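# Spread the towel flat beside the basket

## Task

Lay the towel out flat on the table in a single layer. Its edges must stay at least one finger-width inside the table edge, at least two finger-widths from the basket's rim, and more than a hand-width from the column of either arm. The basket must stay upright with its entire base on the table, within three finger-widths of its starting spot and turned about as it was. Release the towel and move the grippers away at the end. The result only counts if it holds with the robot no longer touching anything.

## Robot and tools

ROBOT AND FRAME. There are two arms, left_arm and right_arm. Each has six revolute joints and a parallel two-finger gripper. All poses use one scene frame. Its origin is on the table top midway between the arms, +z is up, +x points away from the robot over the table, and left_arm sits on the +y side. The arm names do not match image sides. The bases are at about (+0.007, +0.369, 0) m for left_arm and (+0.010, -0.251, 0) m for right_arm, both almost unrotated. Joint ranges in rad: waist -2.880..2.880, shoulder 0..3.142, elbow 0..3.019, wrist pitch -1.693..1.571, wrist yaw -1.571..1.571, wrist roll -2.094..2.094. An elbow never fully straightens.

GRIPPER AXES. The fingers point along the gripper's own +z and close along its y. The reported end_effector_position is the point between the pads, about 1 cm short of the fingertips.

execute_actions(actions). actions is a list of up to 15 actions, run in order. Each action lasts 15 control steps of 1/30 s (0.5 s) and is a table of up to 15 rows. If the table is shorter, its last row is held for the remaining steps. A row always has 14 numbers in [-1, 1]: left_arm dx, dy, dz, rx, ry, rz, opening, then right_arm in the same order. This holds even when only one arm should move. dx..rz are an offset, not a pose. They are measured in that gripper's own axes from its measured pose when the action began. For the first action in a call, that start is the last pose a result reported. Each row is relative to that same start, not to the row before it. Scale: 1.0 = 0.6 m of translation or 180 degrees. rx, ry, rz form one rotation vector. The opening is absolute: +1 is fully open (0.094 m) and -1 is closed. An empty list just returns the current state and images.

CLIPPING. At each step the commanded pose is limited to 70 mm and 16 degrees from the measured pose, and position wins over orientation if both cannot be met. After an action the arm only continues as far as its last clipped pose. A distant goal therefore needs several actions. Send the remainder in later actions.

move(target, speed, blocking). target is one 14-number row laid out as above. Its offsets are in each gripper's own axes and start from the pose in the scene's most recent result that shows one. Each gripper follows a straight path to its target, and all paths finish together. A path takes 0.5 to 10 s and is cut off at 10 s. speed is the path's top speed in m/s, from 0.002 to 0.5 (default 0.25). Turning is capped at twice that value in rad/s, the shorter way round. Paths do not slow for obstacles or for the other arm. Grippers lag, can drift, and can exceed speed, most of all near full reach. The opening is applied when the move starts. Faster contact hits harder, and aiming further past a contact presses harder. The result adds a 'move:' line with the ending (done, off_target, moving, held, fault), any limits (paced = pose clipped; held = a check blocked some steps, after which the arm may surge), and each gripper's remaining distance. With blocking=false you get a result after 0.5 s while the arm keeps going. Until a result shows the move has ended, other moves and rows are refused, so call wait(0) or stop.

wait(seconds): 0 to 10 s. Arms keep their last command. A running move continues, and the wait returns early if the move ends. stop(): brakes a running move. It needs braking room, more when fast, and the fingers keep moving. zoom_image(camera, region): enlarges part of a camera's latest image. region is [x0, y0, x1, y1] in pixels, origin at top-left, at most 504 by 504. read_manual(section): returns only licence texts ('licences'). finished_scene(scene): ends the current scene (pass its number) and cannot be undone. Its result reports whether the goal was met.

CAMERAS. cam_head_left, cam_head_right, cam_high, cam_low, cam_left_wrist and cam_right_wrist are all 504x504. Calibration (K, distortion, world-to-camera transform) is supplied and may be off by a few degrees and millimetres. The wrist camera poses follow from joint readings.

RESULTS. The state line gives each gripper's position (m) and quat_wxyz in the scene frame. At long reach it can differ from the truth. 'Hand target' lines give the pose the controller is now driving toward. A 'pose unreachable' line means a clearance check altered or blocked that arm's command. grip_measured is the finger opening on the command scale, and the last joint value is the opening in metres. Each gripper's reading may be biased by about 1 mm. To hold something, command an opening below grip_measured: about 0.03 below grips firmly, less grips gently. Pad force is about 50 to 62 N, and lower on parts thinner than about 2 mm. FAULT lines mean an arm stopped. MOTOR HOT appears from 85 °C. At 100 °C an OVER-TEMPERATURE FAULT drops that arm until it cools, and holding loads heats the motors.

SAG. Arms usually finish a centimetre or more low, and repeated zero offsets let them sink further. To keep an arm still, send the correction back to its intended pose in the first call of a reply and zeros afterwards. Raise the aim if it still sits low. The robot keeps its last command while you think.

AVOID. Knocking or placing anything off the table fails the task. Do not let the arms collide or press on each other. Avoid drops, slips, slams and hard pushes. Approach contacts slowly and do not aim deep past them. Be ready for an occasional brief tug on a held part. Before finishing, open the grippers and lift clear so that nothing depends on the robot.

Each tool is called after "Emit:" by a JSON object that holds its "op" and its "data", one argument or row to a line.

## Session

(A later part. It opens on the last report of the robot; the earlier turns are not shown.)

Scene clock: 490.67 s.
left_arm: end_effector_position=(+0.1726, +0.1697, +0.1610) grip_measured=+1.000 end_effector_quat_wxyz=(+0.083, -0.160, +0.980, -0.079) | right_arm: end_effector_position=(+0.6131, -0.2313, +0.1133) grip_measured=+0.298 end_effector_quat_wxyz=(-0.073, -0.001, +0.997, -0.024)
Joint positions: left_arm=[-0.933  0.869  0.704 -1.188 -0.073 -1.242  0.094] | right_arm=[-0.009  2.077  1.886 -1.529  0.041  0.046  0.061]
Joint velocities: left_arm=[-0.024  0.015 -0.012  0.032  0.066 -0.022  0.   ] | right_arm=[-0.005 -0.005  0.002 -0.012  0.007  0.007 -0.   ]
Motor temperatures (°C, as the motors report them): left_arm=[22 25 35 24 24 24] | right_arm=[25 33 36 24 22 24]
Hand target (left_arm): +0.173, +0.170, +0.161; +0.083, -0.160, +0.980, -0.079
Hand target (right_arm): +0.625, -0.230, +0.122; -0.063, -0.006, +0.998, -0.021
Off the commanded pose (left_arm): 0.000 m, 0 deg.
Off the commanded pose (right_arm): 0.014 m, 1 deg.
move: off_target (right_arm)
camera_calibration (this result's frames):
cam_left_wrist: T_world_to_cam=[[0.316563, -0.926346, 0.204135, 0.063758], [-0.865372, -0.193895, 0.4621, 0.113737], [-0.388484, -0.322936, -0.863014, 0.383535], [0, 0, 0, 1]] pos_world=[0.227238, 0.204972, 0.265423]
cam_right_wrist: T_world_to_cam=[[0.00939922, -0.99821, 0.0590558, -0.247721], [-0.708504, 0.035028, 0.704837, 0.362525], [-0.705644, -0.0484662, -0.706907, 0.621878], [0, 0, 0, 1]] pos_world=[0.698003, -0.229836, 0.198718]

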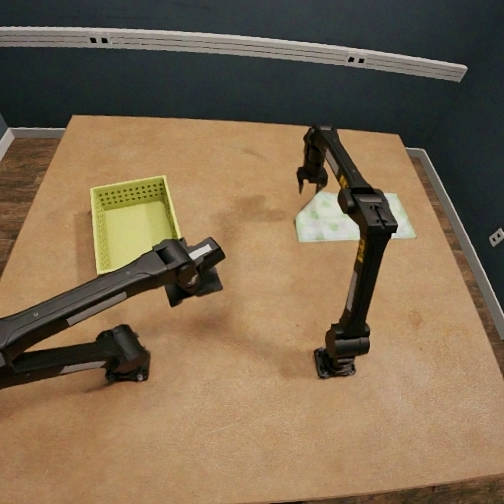

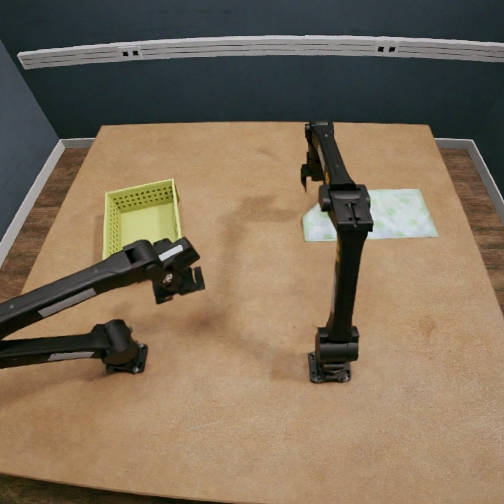

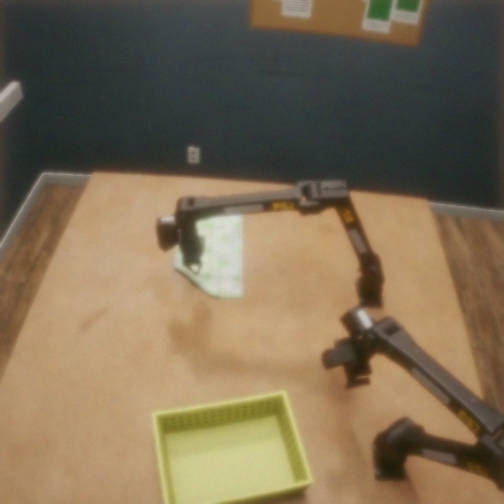

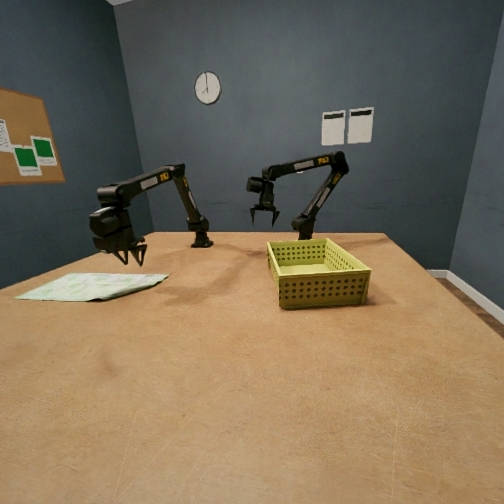

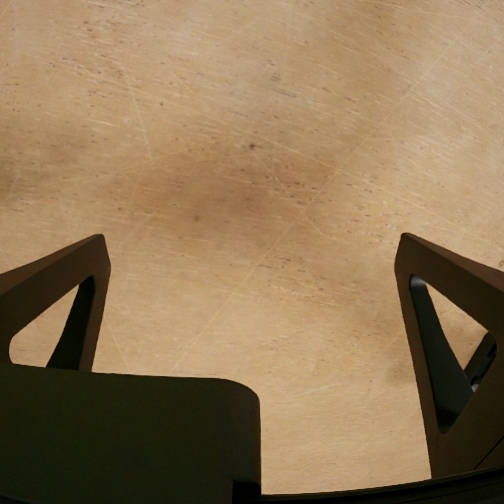

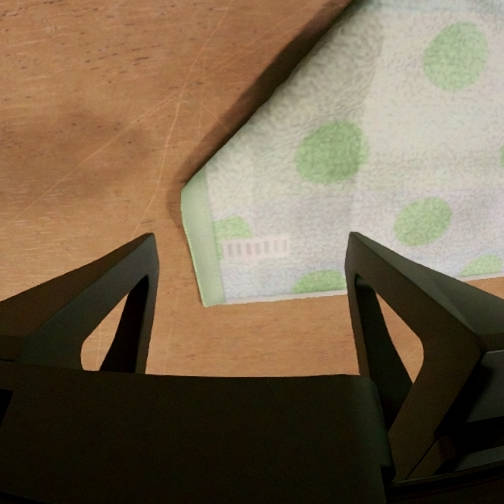

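Emit:
{"op": "move", "data": {
  "target": [0,0,0,0,0,0,1, -0.16,-0.01,0.1,0,0,0,0.3],
  "speed": 0.2
}}

Emit:
{"op": "zoom_image", "data": {
  "camera": "cam_right_wrist",
  "region": [0,0,504,504]
}}

Scene clock: 496.73 s.
left_arm: end_effector_position=(+0.1726, +0.1697, +0.1610) grip_measured=+1.000 end_effector_quat_wxyz=(+0.083, -0.160, +0.980, -0.079) | right_arm: end_effector_position=(+0.6884, -0.2369, +0.0223) grip_measured=+0.298 end_effector_quat_wxyz=(-0.093, +0.000, +0.995, -0.024)
Joint positions: left_arm=[-0.933  0.869  0.704 -1.188 -0.073 -1.242  0.094] | right_arm=[-0.022  2.409  2.227 -1.576  0.041  0.037  0.061]
Joint velocities: left_arm=[-0.015  0.005  0.002 -0.032  0.007 -0.037  0.   ] | right_arm=[ 0.015  0.005 -0.002  0.002 -0.022  0.022  0.   ]
Motor temperatures (°C, as the motors report them): left_arm=[22 25 35 24 24 24] | right_arm=[25 33 37 24 22 24]
Hand target (left_arm): +0.173, +0.170, +0.161; +0.083, -0.160, +0.980, -0.079
Hand target (right_arm): +0.700, -0.240, +0.042; -0.073, -0.002, +0.997, -0.024
Off the commanded pose (left_arm): 0.000 m, 0 deg.
Off the commanded pose (right_arm): 0.021 m, 2 deg.
move: off_target (right_arm)
camera_calibration (this result's frames):
cam_left_wrist: T_world_to_cam=[[0.316563, -0.926346, 0.204135, 0.063758], [-0.865372, -0.193895, 0.4621, 0.113737], [-0.388484, -0.322936, -0.863014, 0.383535], [0, 0, 0, 1]] pos_world=[0.227238, 0.204972, 0.265423]
cam_right_wrist: T_world_to_cam=[[0.00739092, -0.998247, 0.0587303, -0.247279], [-0.680095, 0.0380388, 0.732136, 0.460749], [-0.733087, -0.0453534, -0.678622, 0.629401], [0, 0, 0, 1]] pos_world=[0.776586, -0.235826, 0.104317]

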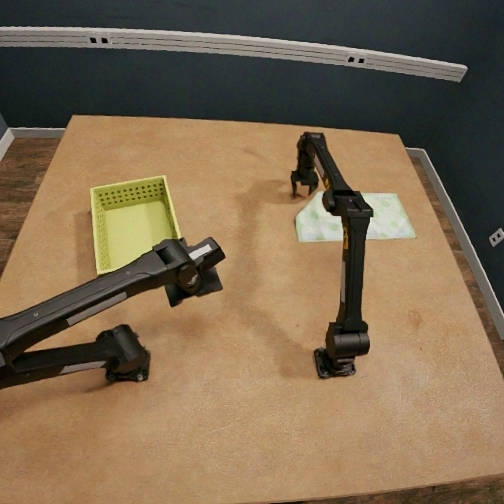

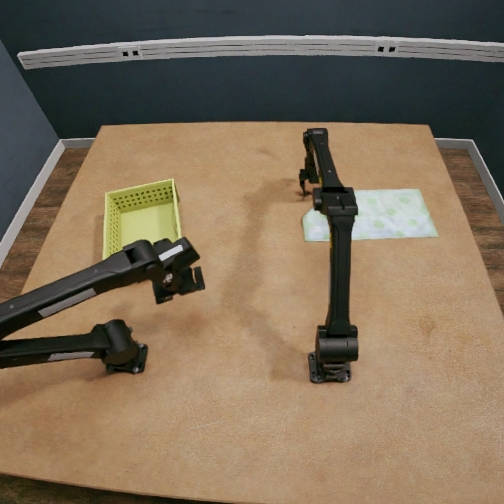

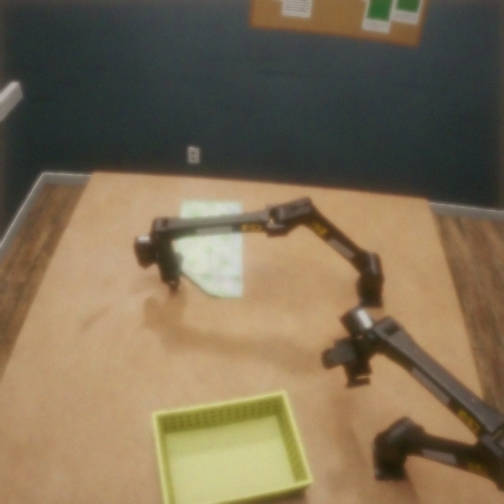

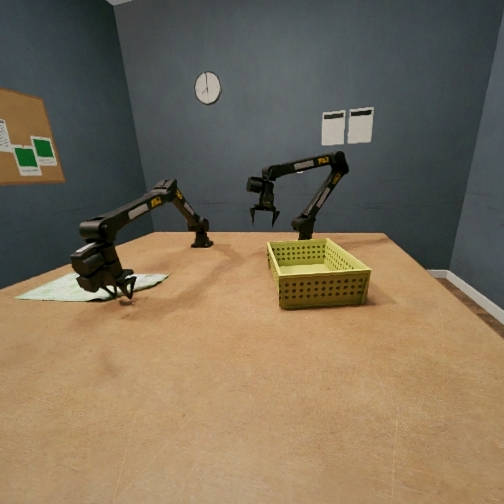

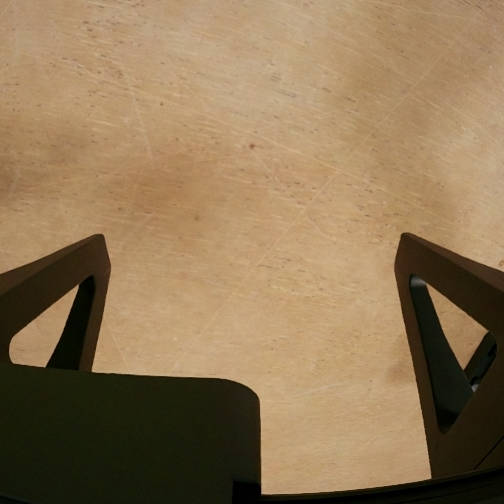

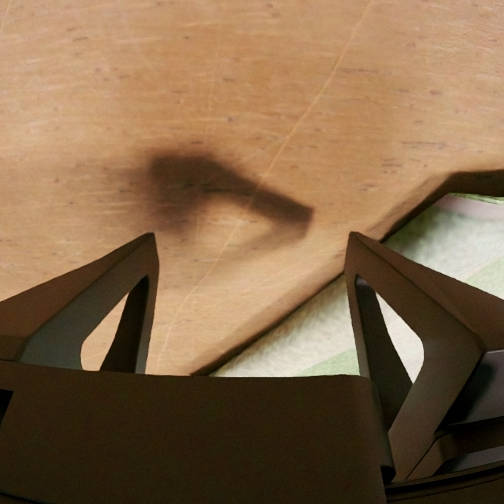

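Region (0, 0, 504, 504) of cam_right_wrist's 504x504 image, scaled by 1.000.

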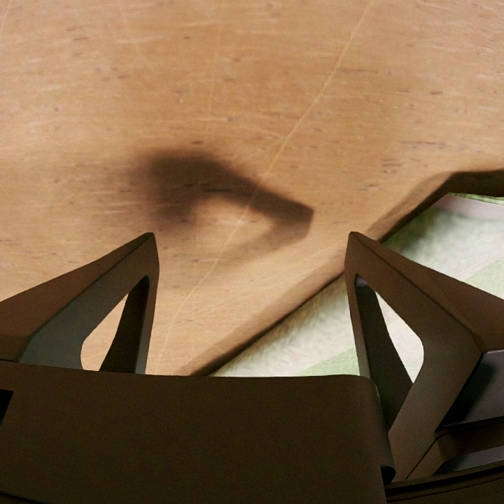

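Emit:
{"op": "execute_actions", "data": {
  "actions": [
    [[0,0,0,0,0,0,1,0.05,-0.06,-0.01,0,0,0,0.3]],
    [[0,0,0,0,0,0,1,0,0,0,0,0,0,0.3]]
  ]
}}

Scene clock: 500.50 s.
left_arm: end_effector_position=(+0.1726, +0.1697, +0.1610) grip_measured=+1.000 end_effector_quat_wxyz=(+0.083, -0.160, +0.980, -0.079) | right_arm: end_effector_position=(+0.6518, -0.2767, +0.0164) grip_measured=+0.298 end_effector_quat_wxyz=(-0.115, +0.010, +0.993, -0.021)
Joint positions: left_arm=[-0.933  0.869  0.704 -1.188 -0.073 -1.242  0.094] | right_arm=[-0.081  2.326  2.05  -1.526  0.045 -0.002  0.061]
Joint velocities: left_arm=[ 0.005 -0.015 -0.007  0.007  0.007  0.007  0.   ] | right_arm=[-0.005 -0.005 -0.007 -0.007 -0.037  0.051 -0.   ]
Motor temperatures (°C, as the motors report them): left_arm=[22 25 35 24 24 24] | right_arm=[25 34 37 24 22 24]
Hand target (left_arm): +0.173, +0.170, +0.161; +0.083, -0.160, +0.980, -0.079
Hand target (right_arm): +0.652, -0.277, +0.016; -0.115, +0.010, +0.993, -0.021
Off the commanded pose (left_arm): 0.000 m, 0 deg.
Off the commanded pose (right_arm): 0.000 m, 0 deg.
camera_calibration (this result's frames):
cam_left_wrist: T_world_to_cam=[[0.316563, -0.926346, 0.204135, 0.063758], [-0.865372, -0.193895, 0.4621, 0.113737], [-0.388484, -0.322936, -0.863014, 0.383535], [0, 0, 0, 1]] pos_world=[0.227238, 0.204972, 0.265423]
cam_right_wrist: T_world_to_cam=[[-0.0103604, -0.998455, 0.0545859, -0.274814], [-0.646049, 0.0483495, 0.761763, 0.421865], [-0.763226, -0.027373, -0.645552, 0.620802], [0, 0, 0, 1]] pos_world=[0.74351, -0.277793, 0.0943998]

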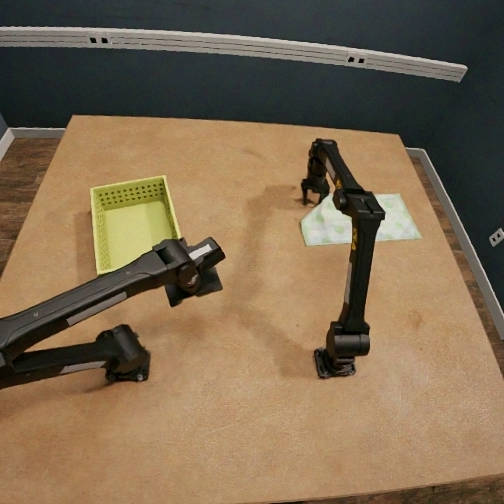

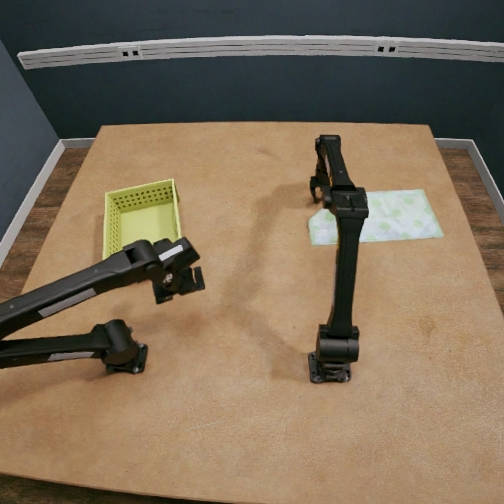

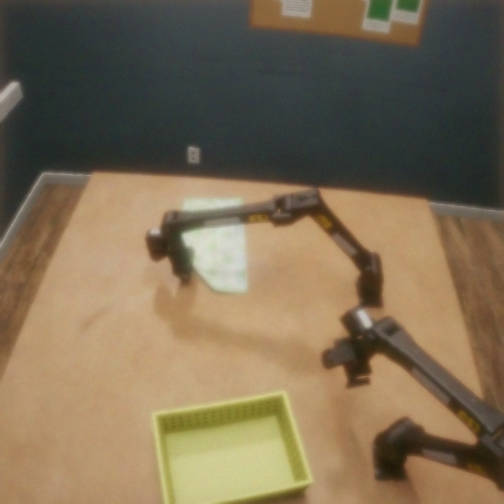

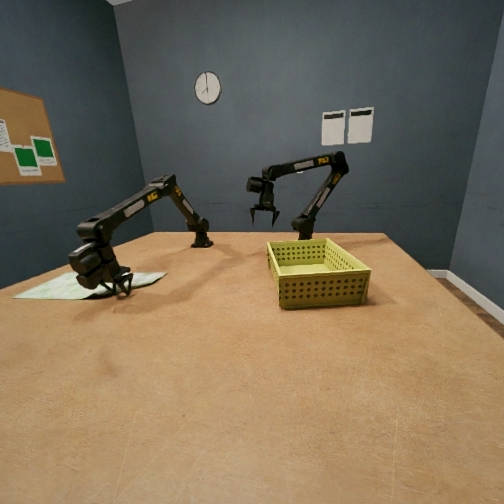

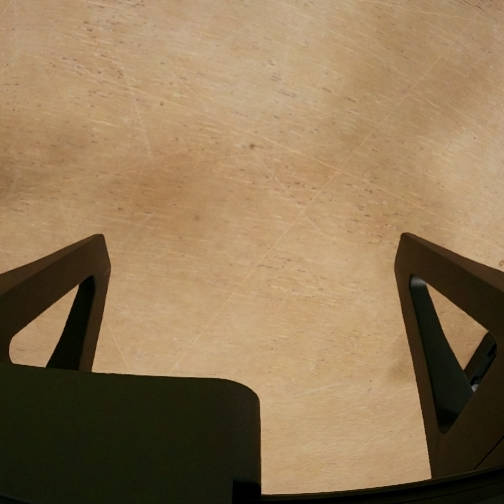

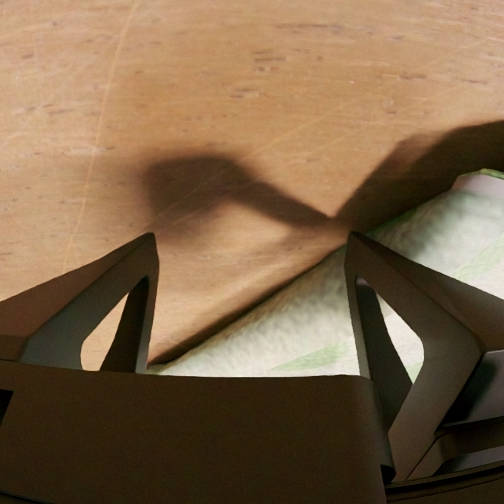

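Emit:
{"op": "execute_actions", "data": {
  "actions": [
    [[0,0,0,0,0,0,1,0,0,-0.05,0,0,0,0.3]],
    [[0,0,0,0,0,0,1,0.0,-0.04,0,0,0,0,0.3]],
    [[0,0,0,0,0,0,1,0,0,0.055,0,0,0,0.3]],
    [[0,0,0,0,0,0,1,0,0,0.01,0,0,0,-1]],
    [[0,0,0,0,0,0,1,0,0,0,0,0,0,-1]],
    [[0,0,0,0,0,0,1,0,0,-0.1,0,0,0,-1]],
    [[0,0,0,0,0,0,1,0,0,-0.06,0,0,0,-1]],
    [[0,0,0,0,0,0,1,0,0,0,0,0,0,-1]]
  ]
}}

Scene clock: 509.50 s.
left_arm: end_effector_position=(+0.1726, +0.1697, +0.1610) grip_measured=+1.000 end_effector_quat_wxyz=(+0.083, -0.160, +0.980, -0.079) | right_arm: end_effector_position=(+0.6379, -0.2971, +0.0587) grip_measured=-0.986 end_effector_quat_wxyz=(-0.154, +0.013, +0.988, -0.014)
Joint positions: left_arm=[-0.933  0.869  0.704 -1.188 -0.073 -1.242  0.094] | right_arm=[-0.115  2.316  2.132 -1.695  0.041 -0.027  0.001]
Joint velocities: left_arm=[-0.005 -0.005  0.002 -0.012 -0.051 -0.022  0.   ] | right_arm=[-0.015 -0.015 -0.002 -0.007  0.022  0.007 -0.   ]
Motor temperatures (°C, as the motors report them): left_arm=[22 25 35 24 24 24] | right_arm=[25 35 36 24 22 24]
Hand target (left_arm): +0.173, +0.170, +0.161; +0.083, -0.160, +0.980, -0.079
Hand target (right_arm): +0.638, -0.297, +0.059; -0.154, +0.013, +0.988, -0.014
Off the commanded pose (left_arm): 0.000 m, 0 deg.
Off the commanded pose (right_arm): 0.000 m, 0 deg.
camera_calibration (this result's frames):
cam_left_wrist: T_world_to_cam=[[0.316563, -0.926346, 0.204135, 0.063758], [-0.865372, -0.193895, 0.4621, 0.113737], [-0.388484, -0.322936, -0.863014, 0.383535], [0, 0, 0, 1]] pos_world=[0.227238, 0.204972, 0.265423]
cam_right_wrist: T_world_to_cam=[[-0.0175307, -0.998948, 0.0423652, -0.292499], [-0.584197, 0.0446204, 0.810384, 0.338252], [-0.811422, -0.010543, -0.584365, 0.669063], [0, 0, 0, 1]] pos_world=[0.735371, -0.300231, 0.129254]

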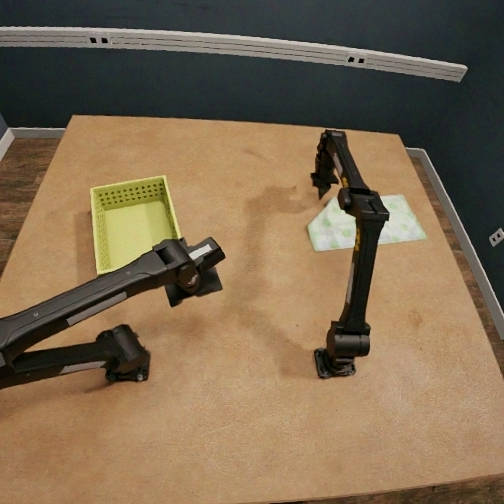

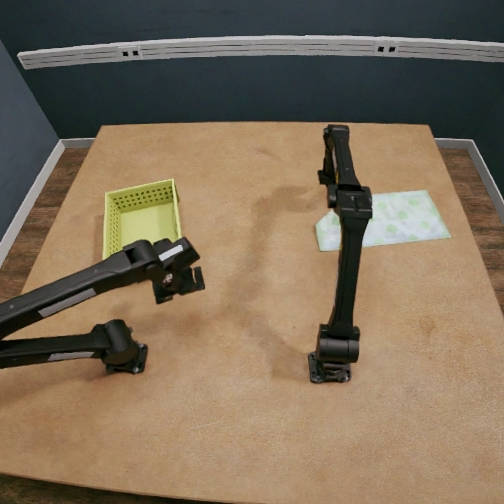

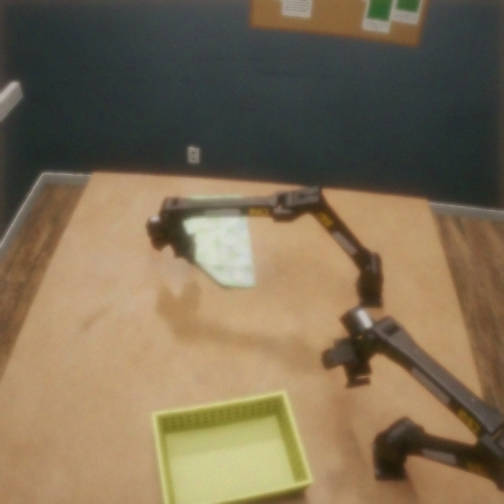

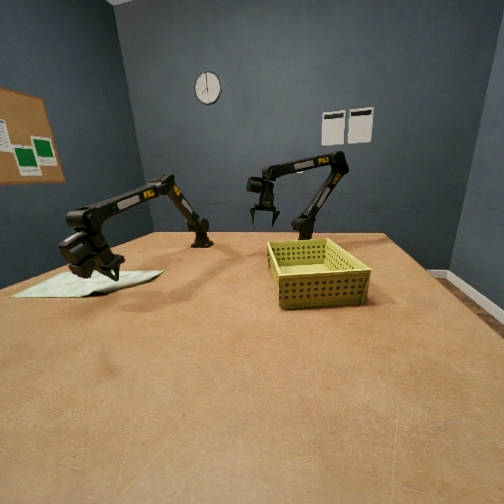

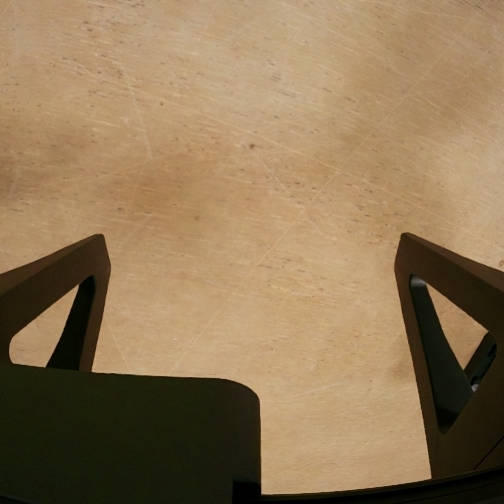

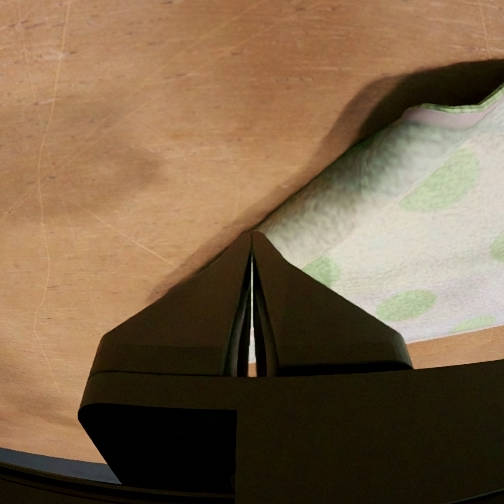

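Emit:
{"op": "move", "data": {
  "target": [0,0,0,0,0,0,1, 0.13,-0.1,-0.06,0,0.07,0,0.3],
  "speed": 0.2
}}

Scene clock: 516.77 s.
left_arm: end_effector_position=(+0.1726, +0.1697, +0.1610) grip_measured=+1.000 end_effector_quat_wxyz=(+0.083, -0.160, +0.980, -0.079) | right_arm: end_effector_position=(+0.5727, -0.3559, +0.1150) grip_measured=+0.298 end_effector_quat_wxyz=(-0.163, +0.019, +0.986, -0.022)
Joint positions: left_arm=[-0.933  0.869  0.704 -1.188 -0.073 -1.242  0.094] | right_arm=[-0.211  2.108  1.916 -1.697  0.087 -0.104  0.061]
Joint velocities: left_arm=[-0.005  0.015 -0.012 -0.002 -0.022 -0.066  0.   ] | right_arm=[-0.005 -0.005  0.027 -0.007 -0.051 -0.037 -0.001]
Motor temperatures (°C, as the motors report them): left_arm=[22 25 35 24 24 24] | right_arm=[25 35 35 24 22 24]
Hand target (left_arm): +0.173, +0.170, +0.161; +0.083, -0.160, +0.980, -0.079
Hand target (right_arm): +0.571, -0.353, +0.116; -0.168, +0.011, +0.985, -0.023
Off the commanded pose (left_arm): 0.000 m, 0 deg.
Off the commanded pose (right_arm): 0.004 m, 12 deg.
joint sent to its limit (right arm) — the command would take joint 4 (wrist pitch) past its lower limit, so that joint was sent only as far as its limit.
move: off_target (right_arm)
camera_calibration (this result's frames):
cam_left_wrist: T_world_to_cam=[[0.316563, -0.926346, 0.204135, 0.063758], [-0.865372, -0.193895, 0.4621, 0.113737], [-0.388484, -0.322936, -0.863014, 0.383535], [0, 0, 0, 1]] pos_world=[0.227238, 0.204972, 0.265423]
cam_right_wrist: T_world_to_cam=[[-0.0252278, -0.997865, 0.0602347, -0.35202], [-0.569361, 0.0638685, 0.819603, 0.254427], [-0.8217, -0.0136185, -0.569757, 0.651615], [0, 0, 0, 1]] pos_world=[0.671412, -0.358645, 0.183937]

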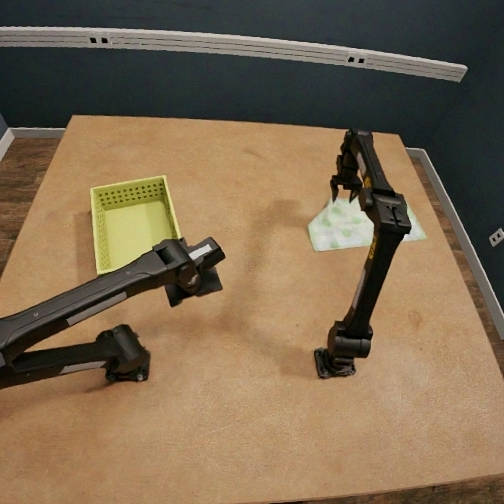

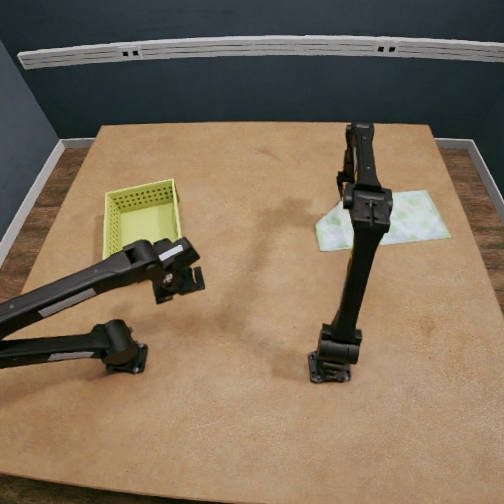

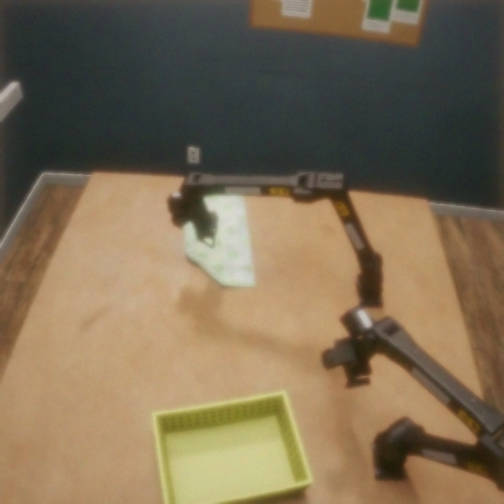

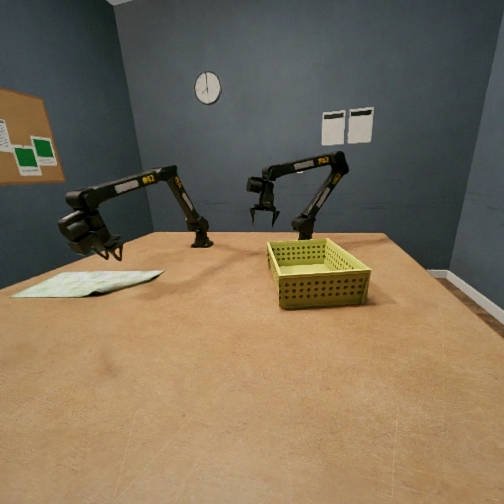

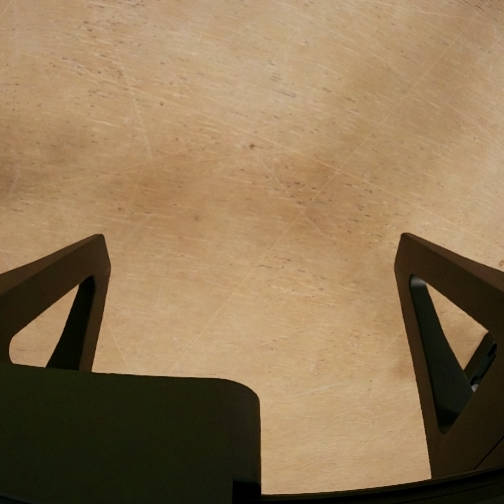

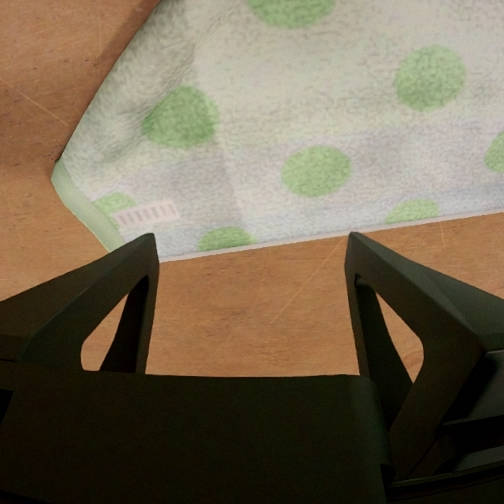

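Emit:
{"op": "move", "data": {
  "target": [0,0,0,0,0,0,1, 0.165,-0.025,0.2,0,-0.1,0,0.3],
  "speed": 0.15
}}

Scene clock: 529.73 s.
left_arm: end_effector_position=(+0.1726, +0.1697, +0.1610) grip_measured=+1.000 end_effector_quat_wxyz=(+0.083, -0.160, +0.980, -0.079) | right_arm: end_effector_position=(+0.4319, -0.3663, +0.0187) grip_measured=+0.298 end_effector_quat_wxyz=(-0.027, +0.019, +0.999, -0.022)
Joint positions: left_arm=[-0.933  0.869  0.704 -1.188 -0.073 -1.242  0.094] | right_arm=[-0.298  1.716  1.066 -0.964  0.055 -0.204  0.061]
Joint velocities: left_arm=[ 0.015 -0.005 -0.007  0.012  0.037 -0.037  0.   ] | right_arm=[-0.015  0.005 -0.002  0.012  0.051  0.037  0.001]
Motor temperatures (°C, as the motors report them): left_arm=[22 25 35 24 24 24] | right_arm=[25 35 35 24 22 24]
Hand target (left_arm): +0.173, +0.170, +0.161; +0.083, -0.160, +0.980, -0.079
Hand target (right_arm): +0.440, -0.369, +0.029; -0.007, +0.017, +1.000, -0.024
Off the commanded pose (left_arm): 0.000 m, 0 deg.
Off the commanded pose (right_arm): 0.018 m, 2 deg.
move: off_target (right_arm)
camera_calibration (this result's frames):
cam_left_wrist: T_world_to_cam=[[0.316563, -0.926346, 0.204135, 0.063758], [-0.865372, -0.193895, 0.4621, 0.113737], [-0.388484, -0.322936, -0.863014, 0.383535], [0, 0, 0, 1]] pos_world=[0.227238, 0.204972, 0.265423]
cam_right_wrist: T_world_to_cam=[[-0.0354495, -0.997764, 0.056668, -0.355653], [-0.769061, 0.0634466, 0.636019, 0.343404], [-0.638192, -0.0210346, -0.76959, 0.40264], [0, 0, 0, 1]] pos_world=[0.508452, -0.368176, 0.111611]

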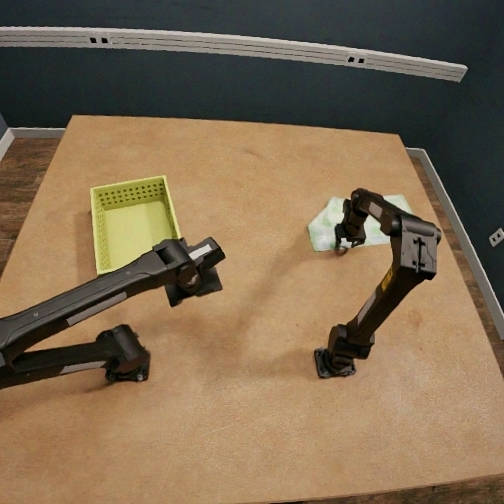

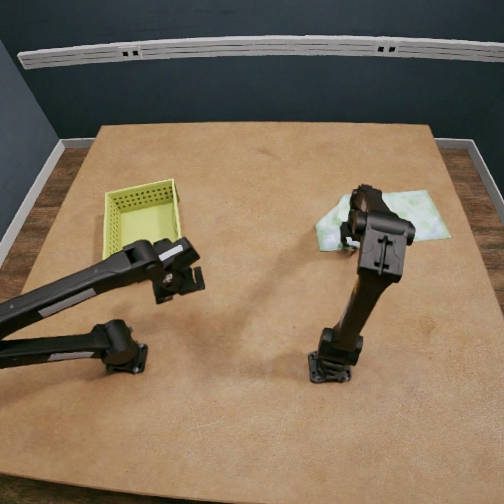

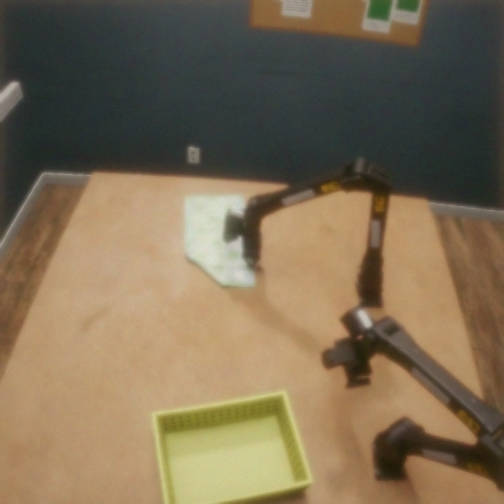

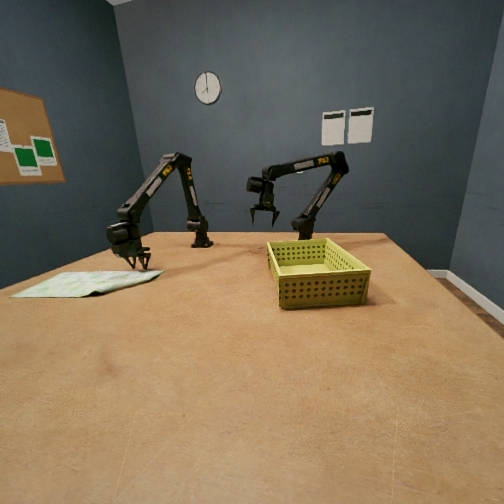

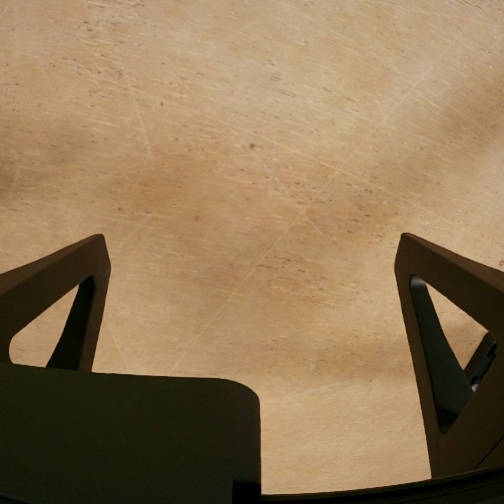

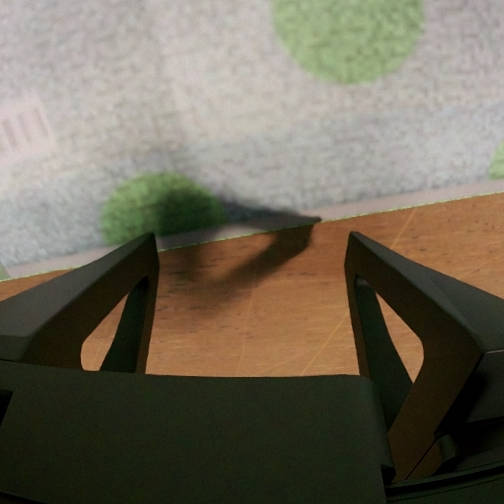

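Emit:
{"op": "execute_actions", "data": {
  "actions": [
    [[0,0,0,0,0,0,1,-0.06,0,-0.01,0,0,0,0.3]],
    [[0,0,0,0,0,0,1,-0.0,0,0.03,0,0,0,0.3]],
    [[0,0,0,0,0,0,1,0,0,0.01,0,0,0,-1]],
    [[0,0,0,0,0,0,1,0,0,0,0,0,0,-1]]
  ]
}}

Emit:
{"op": "move", "data": {
  "target": [0,0,0,0,0,0,1, 0.3,0,-0.015,0,0,0,-1],
  "speed": 0.06
}}

Scene clock: 535.67 s.
left_arm: end_effector_position=(+0.1726, +0.1697, +0.1610) grip_measured=+1.000 end_effector_quat_wxyz=(+0.083, -0.160, +0.980, -0.079) | right_arm: end_effector_position=(+0.4544, -0.3664, +0.0089) grip_measured=-0.986 end_effector_quat_wxyz=(-0.031, +0.017, +0.999, -0.021)
Joint positions: left_arm=[-0.933  0.869  0.704 -1.188 -0.073 -1.242  0.094] | right_arm=[-0.287  1.783  1.13  -0.969  0.053 -0.197  0.001]
Joint velocities: left_arm=[-0.005 -0.005 -0.017  0.002  0.037  0.022  0.   ] | right_arm=[ 0.015 -0.005 -0.017  0.002 -0.022  0.037 -0.001]
Motor temperatures (°C, as the motors report them): left_arm=[22 25 35 24 24 24] | right_arm=[25 34 34 24 22 24]
Hand target (left_arm): +0.173, +0.170, +0.161; +0.083, -0.160, +0.980, -0.079
Hand target (right_arm): +0.454, -0.366, +0.009; -0.031, +0.017, +0.999, -0.021
Off the commanded pose (left_arm): 0.000 m, 0 deg.
Off the commanded pose (right_arm): 0.000 m, 0 deg.
camera_calibration (this result's frames):
cam_left_wrist: T_world_to_cam=[[0.316563, -0.926346, 0.204135, 0.063758], [-0.865372, -0.193895, 0.4621, 0.113737], [-0.388484, -0.322936, -0.863014, 0.383535], [0, 0, 0, 1]] pos_world=[0.227238, 0.204972, 0.265423]
cam_right_wrist: T_world_to_cam=[[-0.0305814, -0.998068, 0.0540771, -0.356692], [-0.765238, 0.058184, 0.641113, 0.363227], [-0.643021, -0.0217757, -0.765539, 0.411389], [0, 0, 0, 1]] pos_world=[0.531578, -0.368178, 0.101354]

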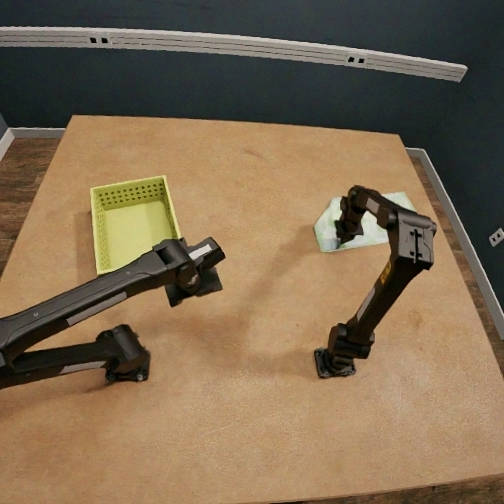

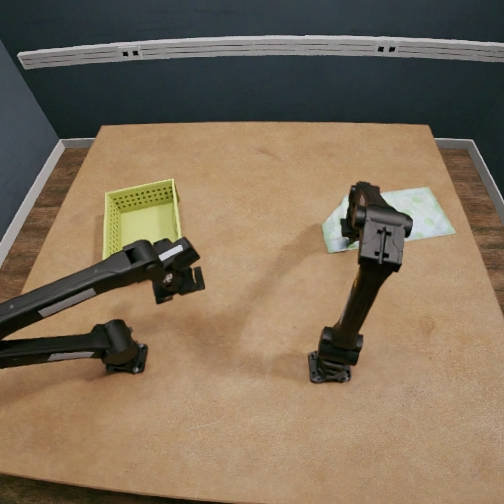

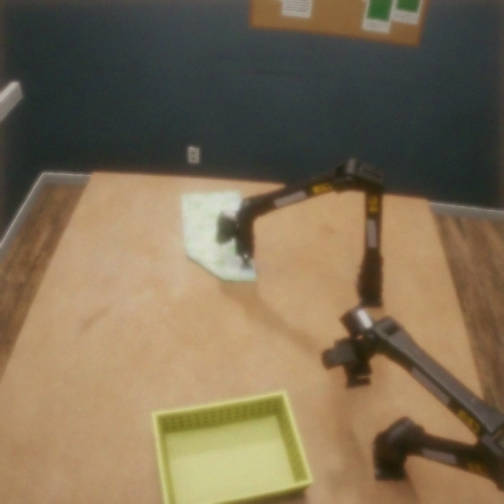

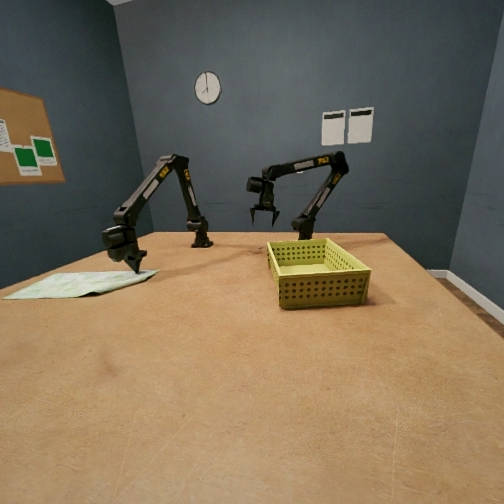

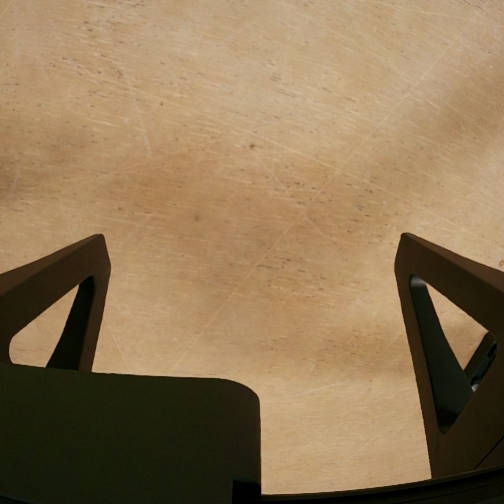

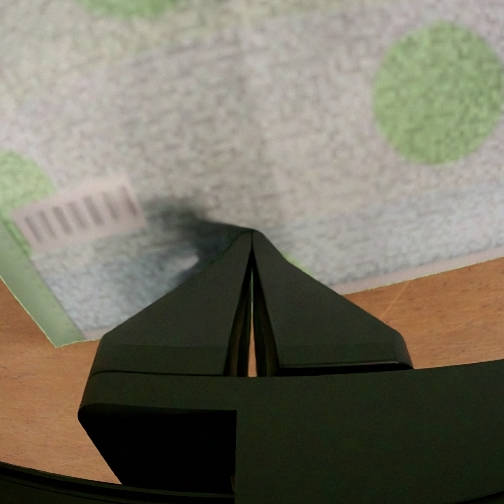

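Scene clock: 538.97 s.
left_arm: end_effector_position=(+0.1726, +0.1697, +0.1610) grip_measured=+1.000 end_effector_quat_wxyz=(+0.083, -0.160, +0.980, -0.079) | right_arm: end_effector_position=(+0.2726, -0.3549, +0.0207) grip_measured=-0.986 end_effector_quat_wxyz=(-0.039, +0.018, +0.999, -0.015)
Joint positions: left_arm=[-0.933  0.869  0.704 -1.188 -0.073 -1.242  0.094] | right_arm=[-0.396  1.359  0.648 -0.925  0.053 -0.303  0.001]
Joint velocities: left_arm=[-0.015 -0.005  0.012 -0.022 -0.022  0.081  0.   ] | right_arm=[-0.015  0.005 -0.007 -0.012  0.095 -0.066  0.   ]
Motor temperatures (°C, as the motors report them): left_arm=[22 24 35 24 24 24] | right_arm=[25 34 34 24 22 24]
Hand target (left_arm): +0.173, +0.170, +0.161; +0.083, -0.160, +0.980, -0.079
Hand target (right_arm): +0.275, -0.358, +0.024; -0.031, +0.017, +0.999, -0.019
Off the commanded pose (left_arm): 0.000 m, 0 deg.
Off the commanded pose (right_arm): 0.010 m, 1 deg.
move: done
camera_calibration (this result's frames):
cam_left_wrist: T_world_to_cam=[[0.316563, -0.926346, 0.204135, 0.063758], [-0.865372, -0.193895, 0.4621, 0.113737], [-0.388484, -0.322936, -0.863014, 0.383535], [0, 0, 0, 1]] pos_world=[0.227238, 0.204972, 0.265423]
cam_right_wrist: T_world_to_cam=[[-0.0334945, -0.998505, 0.0432051, -0.350545], [-0.753901, 0.0536223, 0.654796, 0.21092], [-0.656134, -0.0106403, -0.75457, 0.311015], [0, 0, 0, 1]] pos_world=[0.351339, -0.358022, 0.111718]

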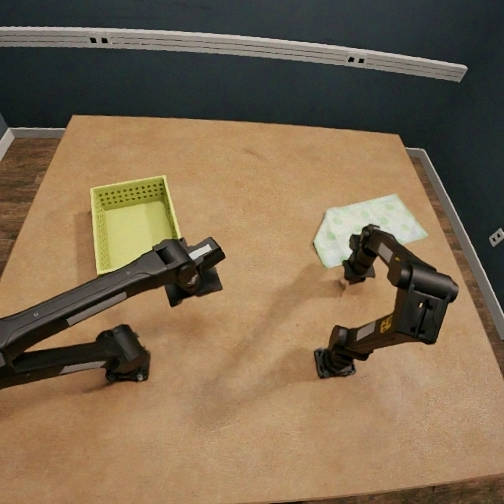

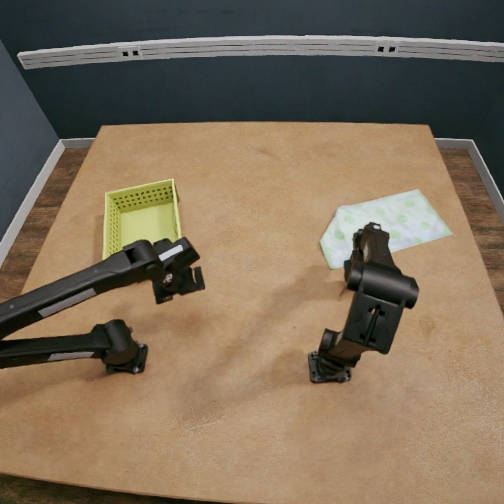

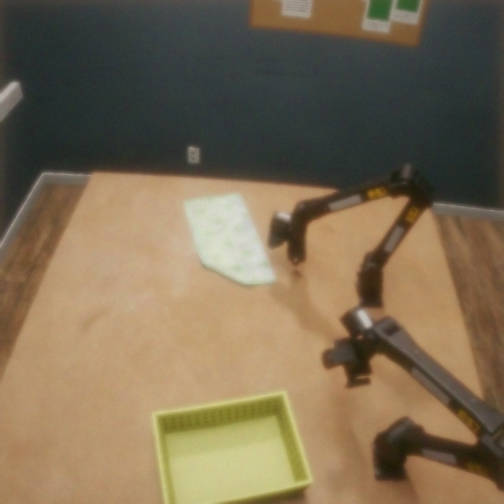

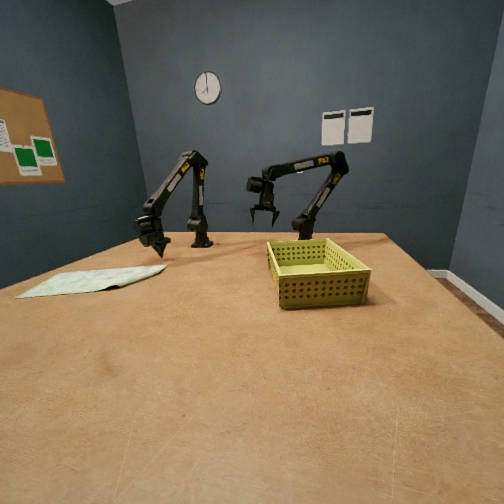

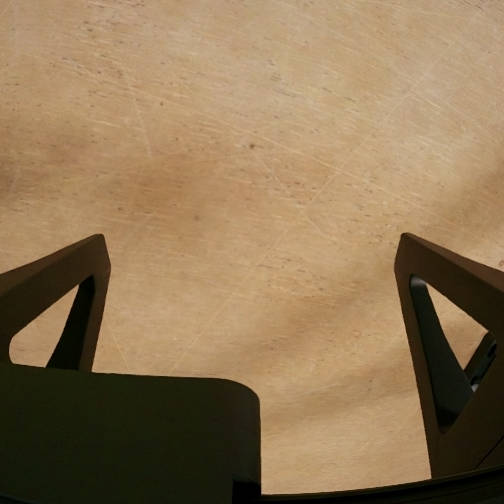

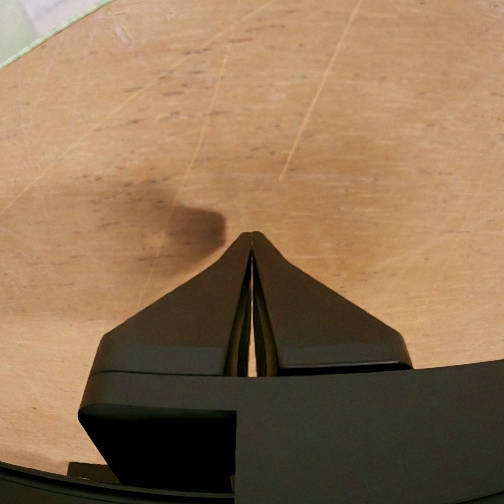

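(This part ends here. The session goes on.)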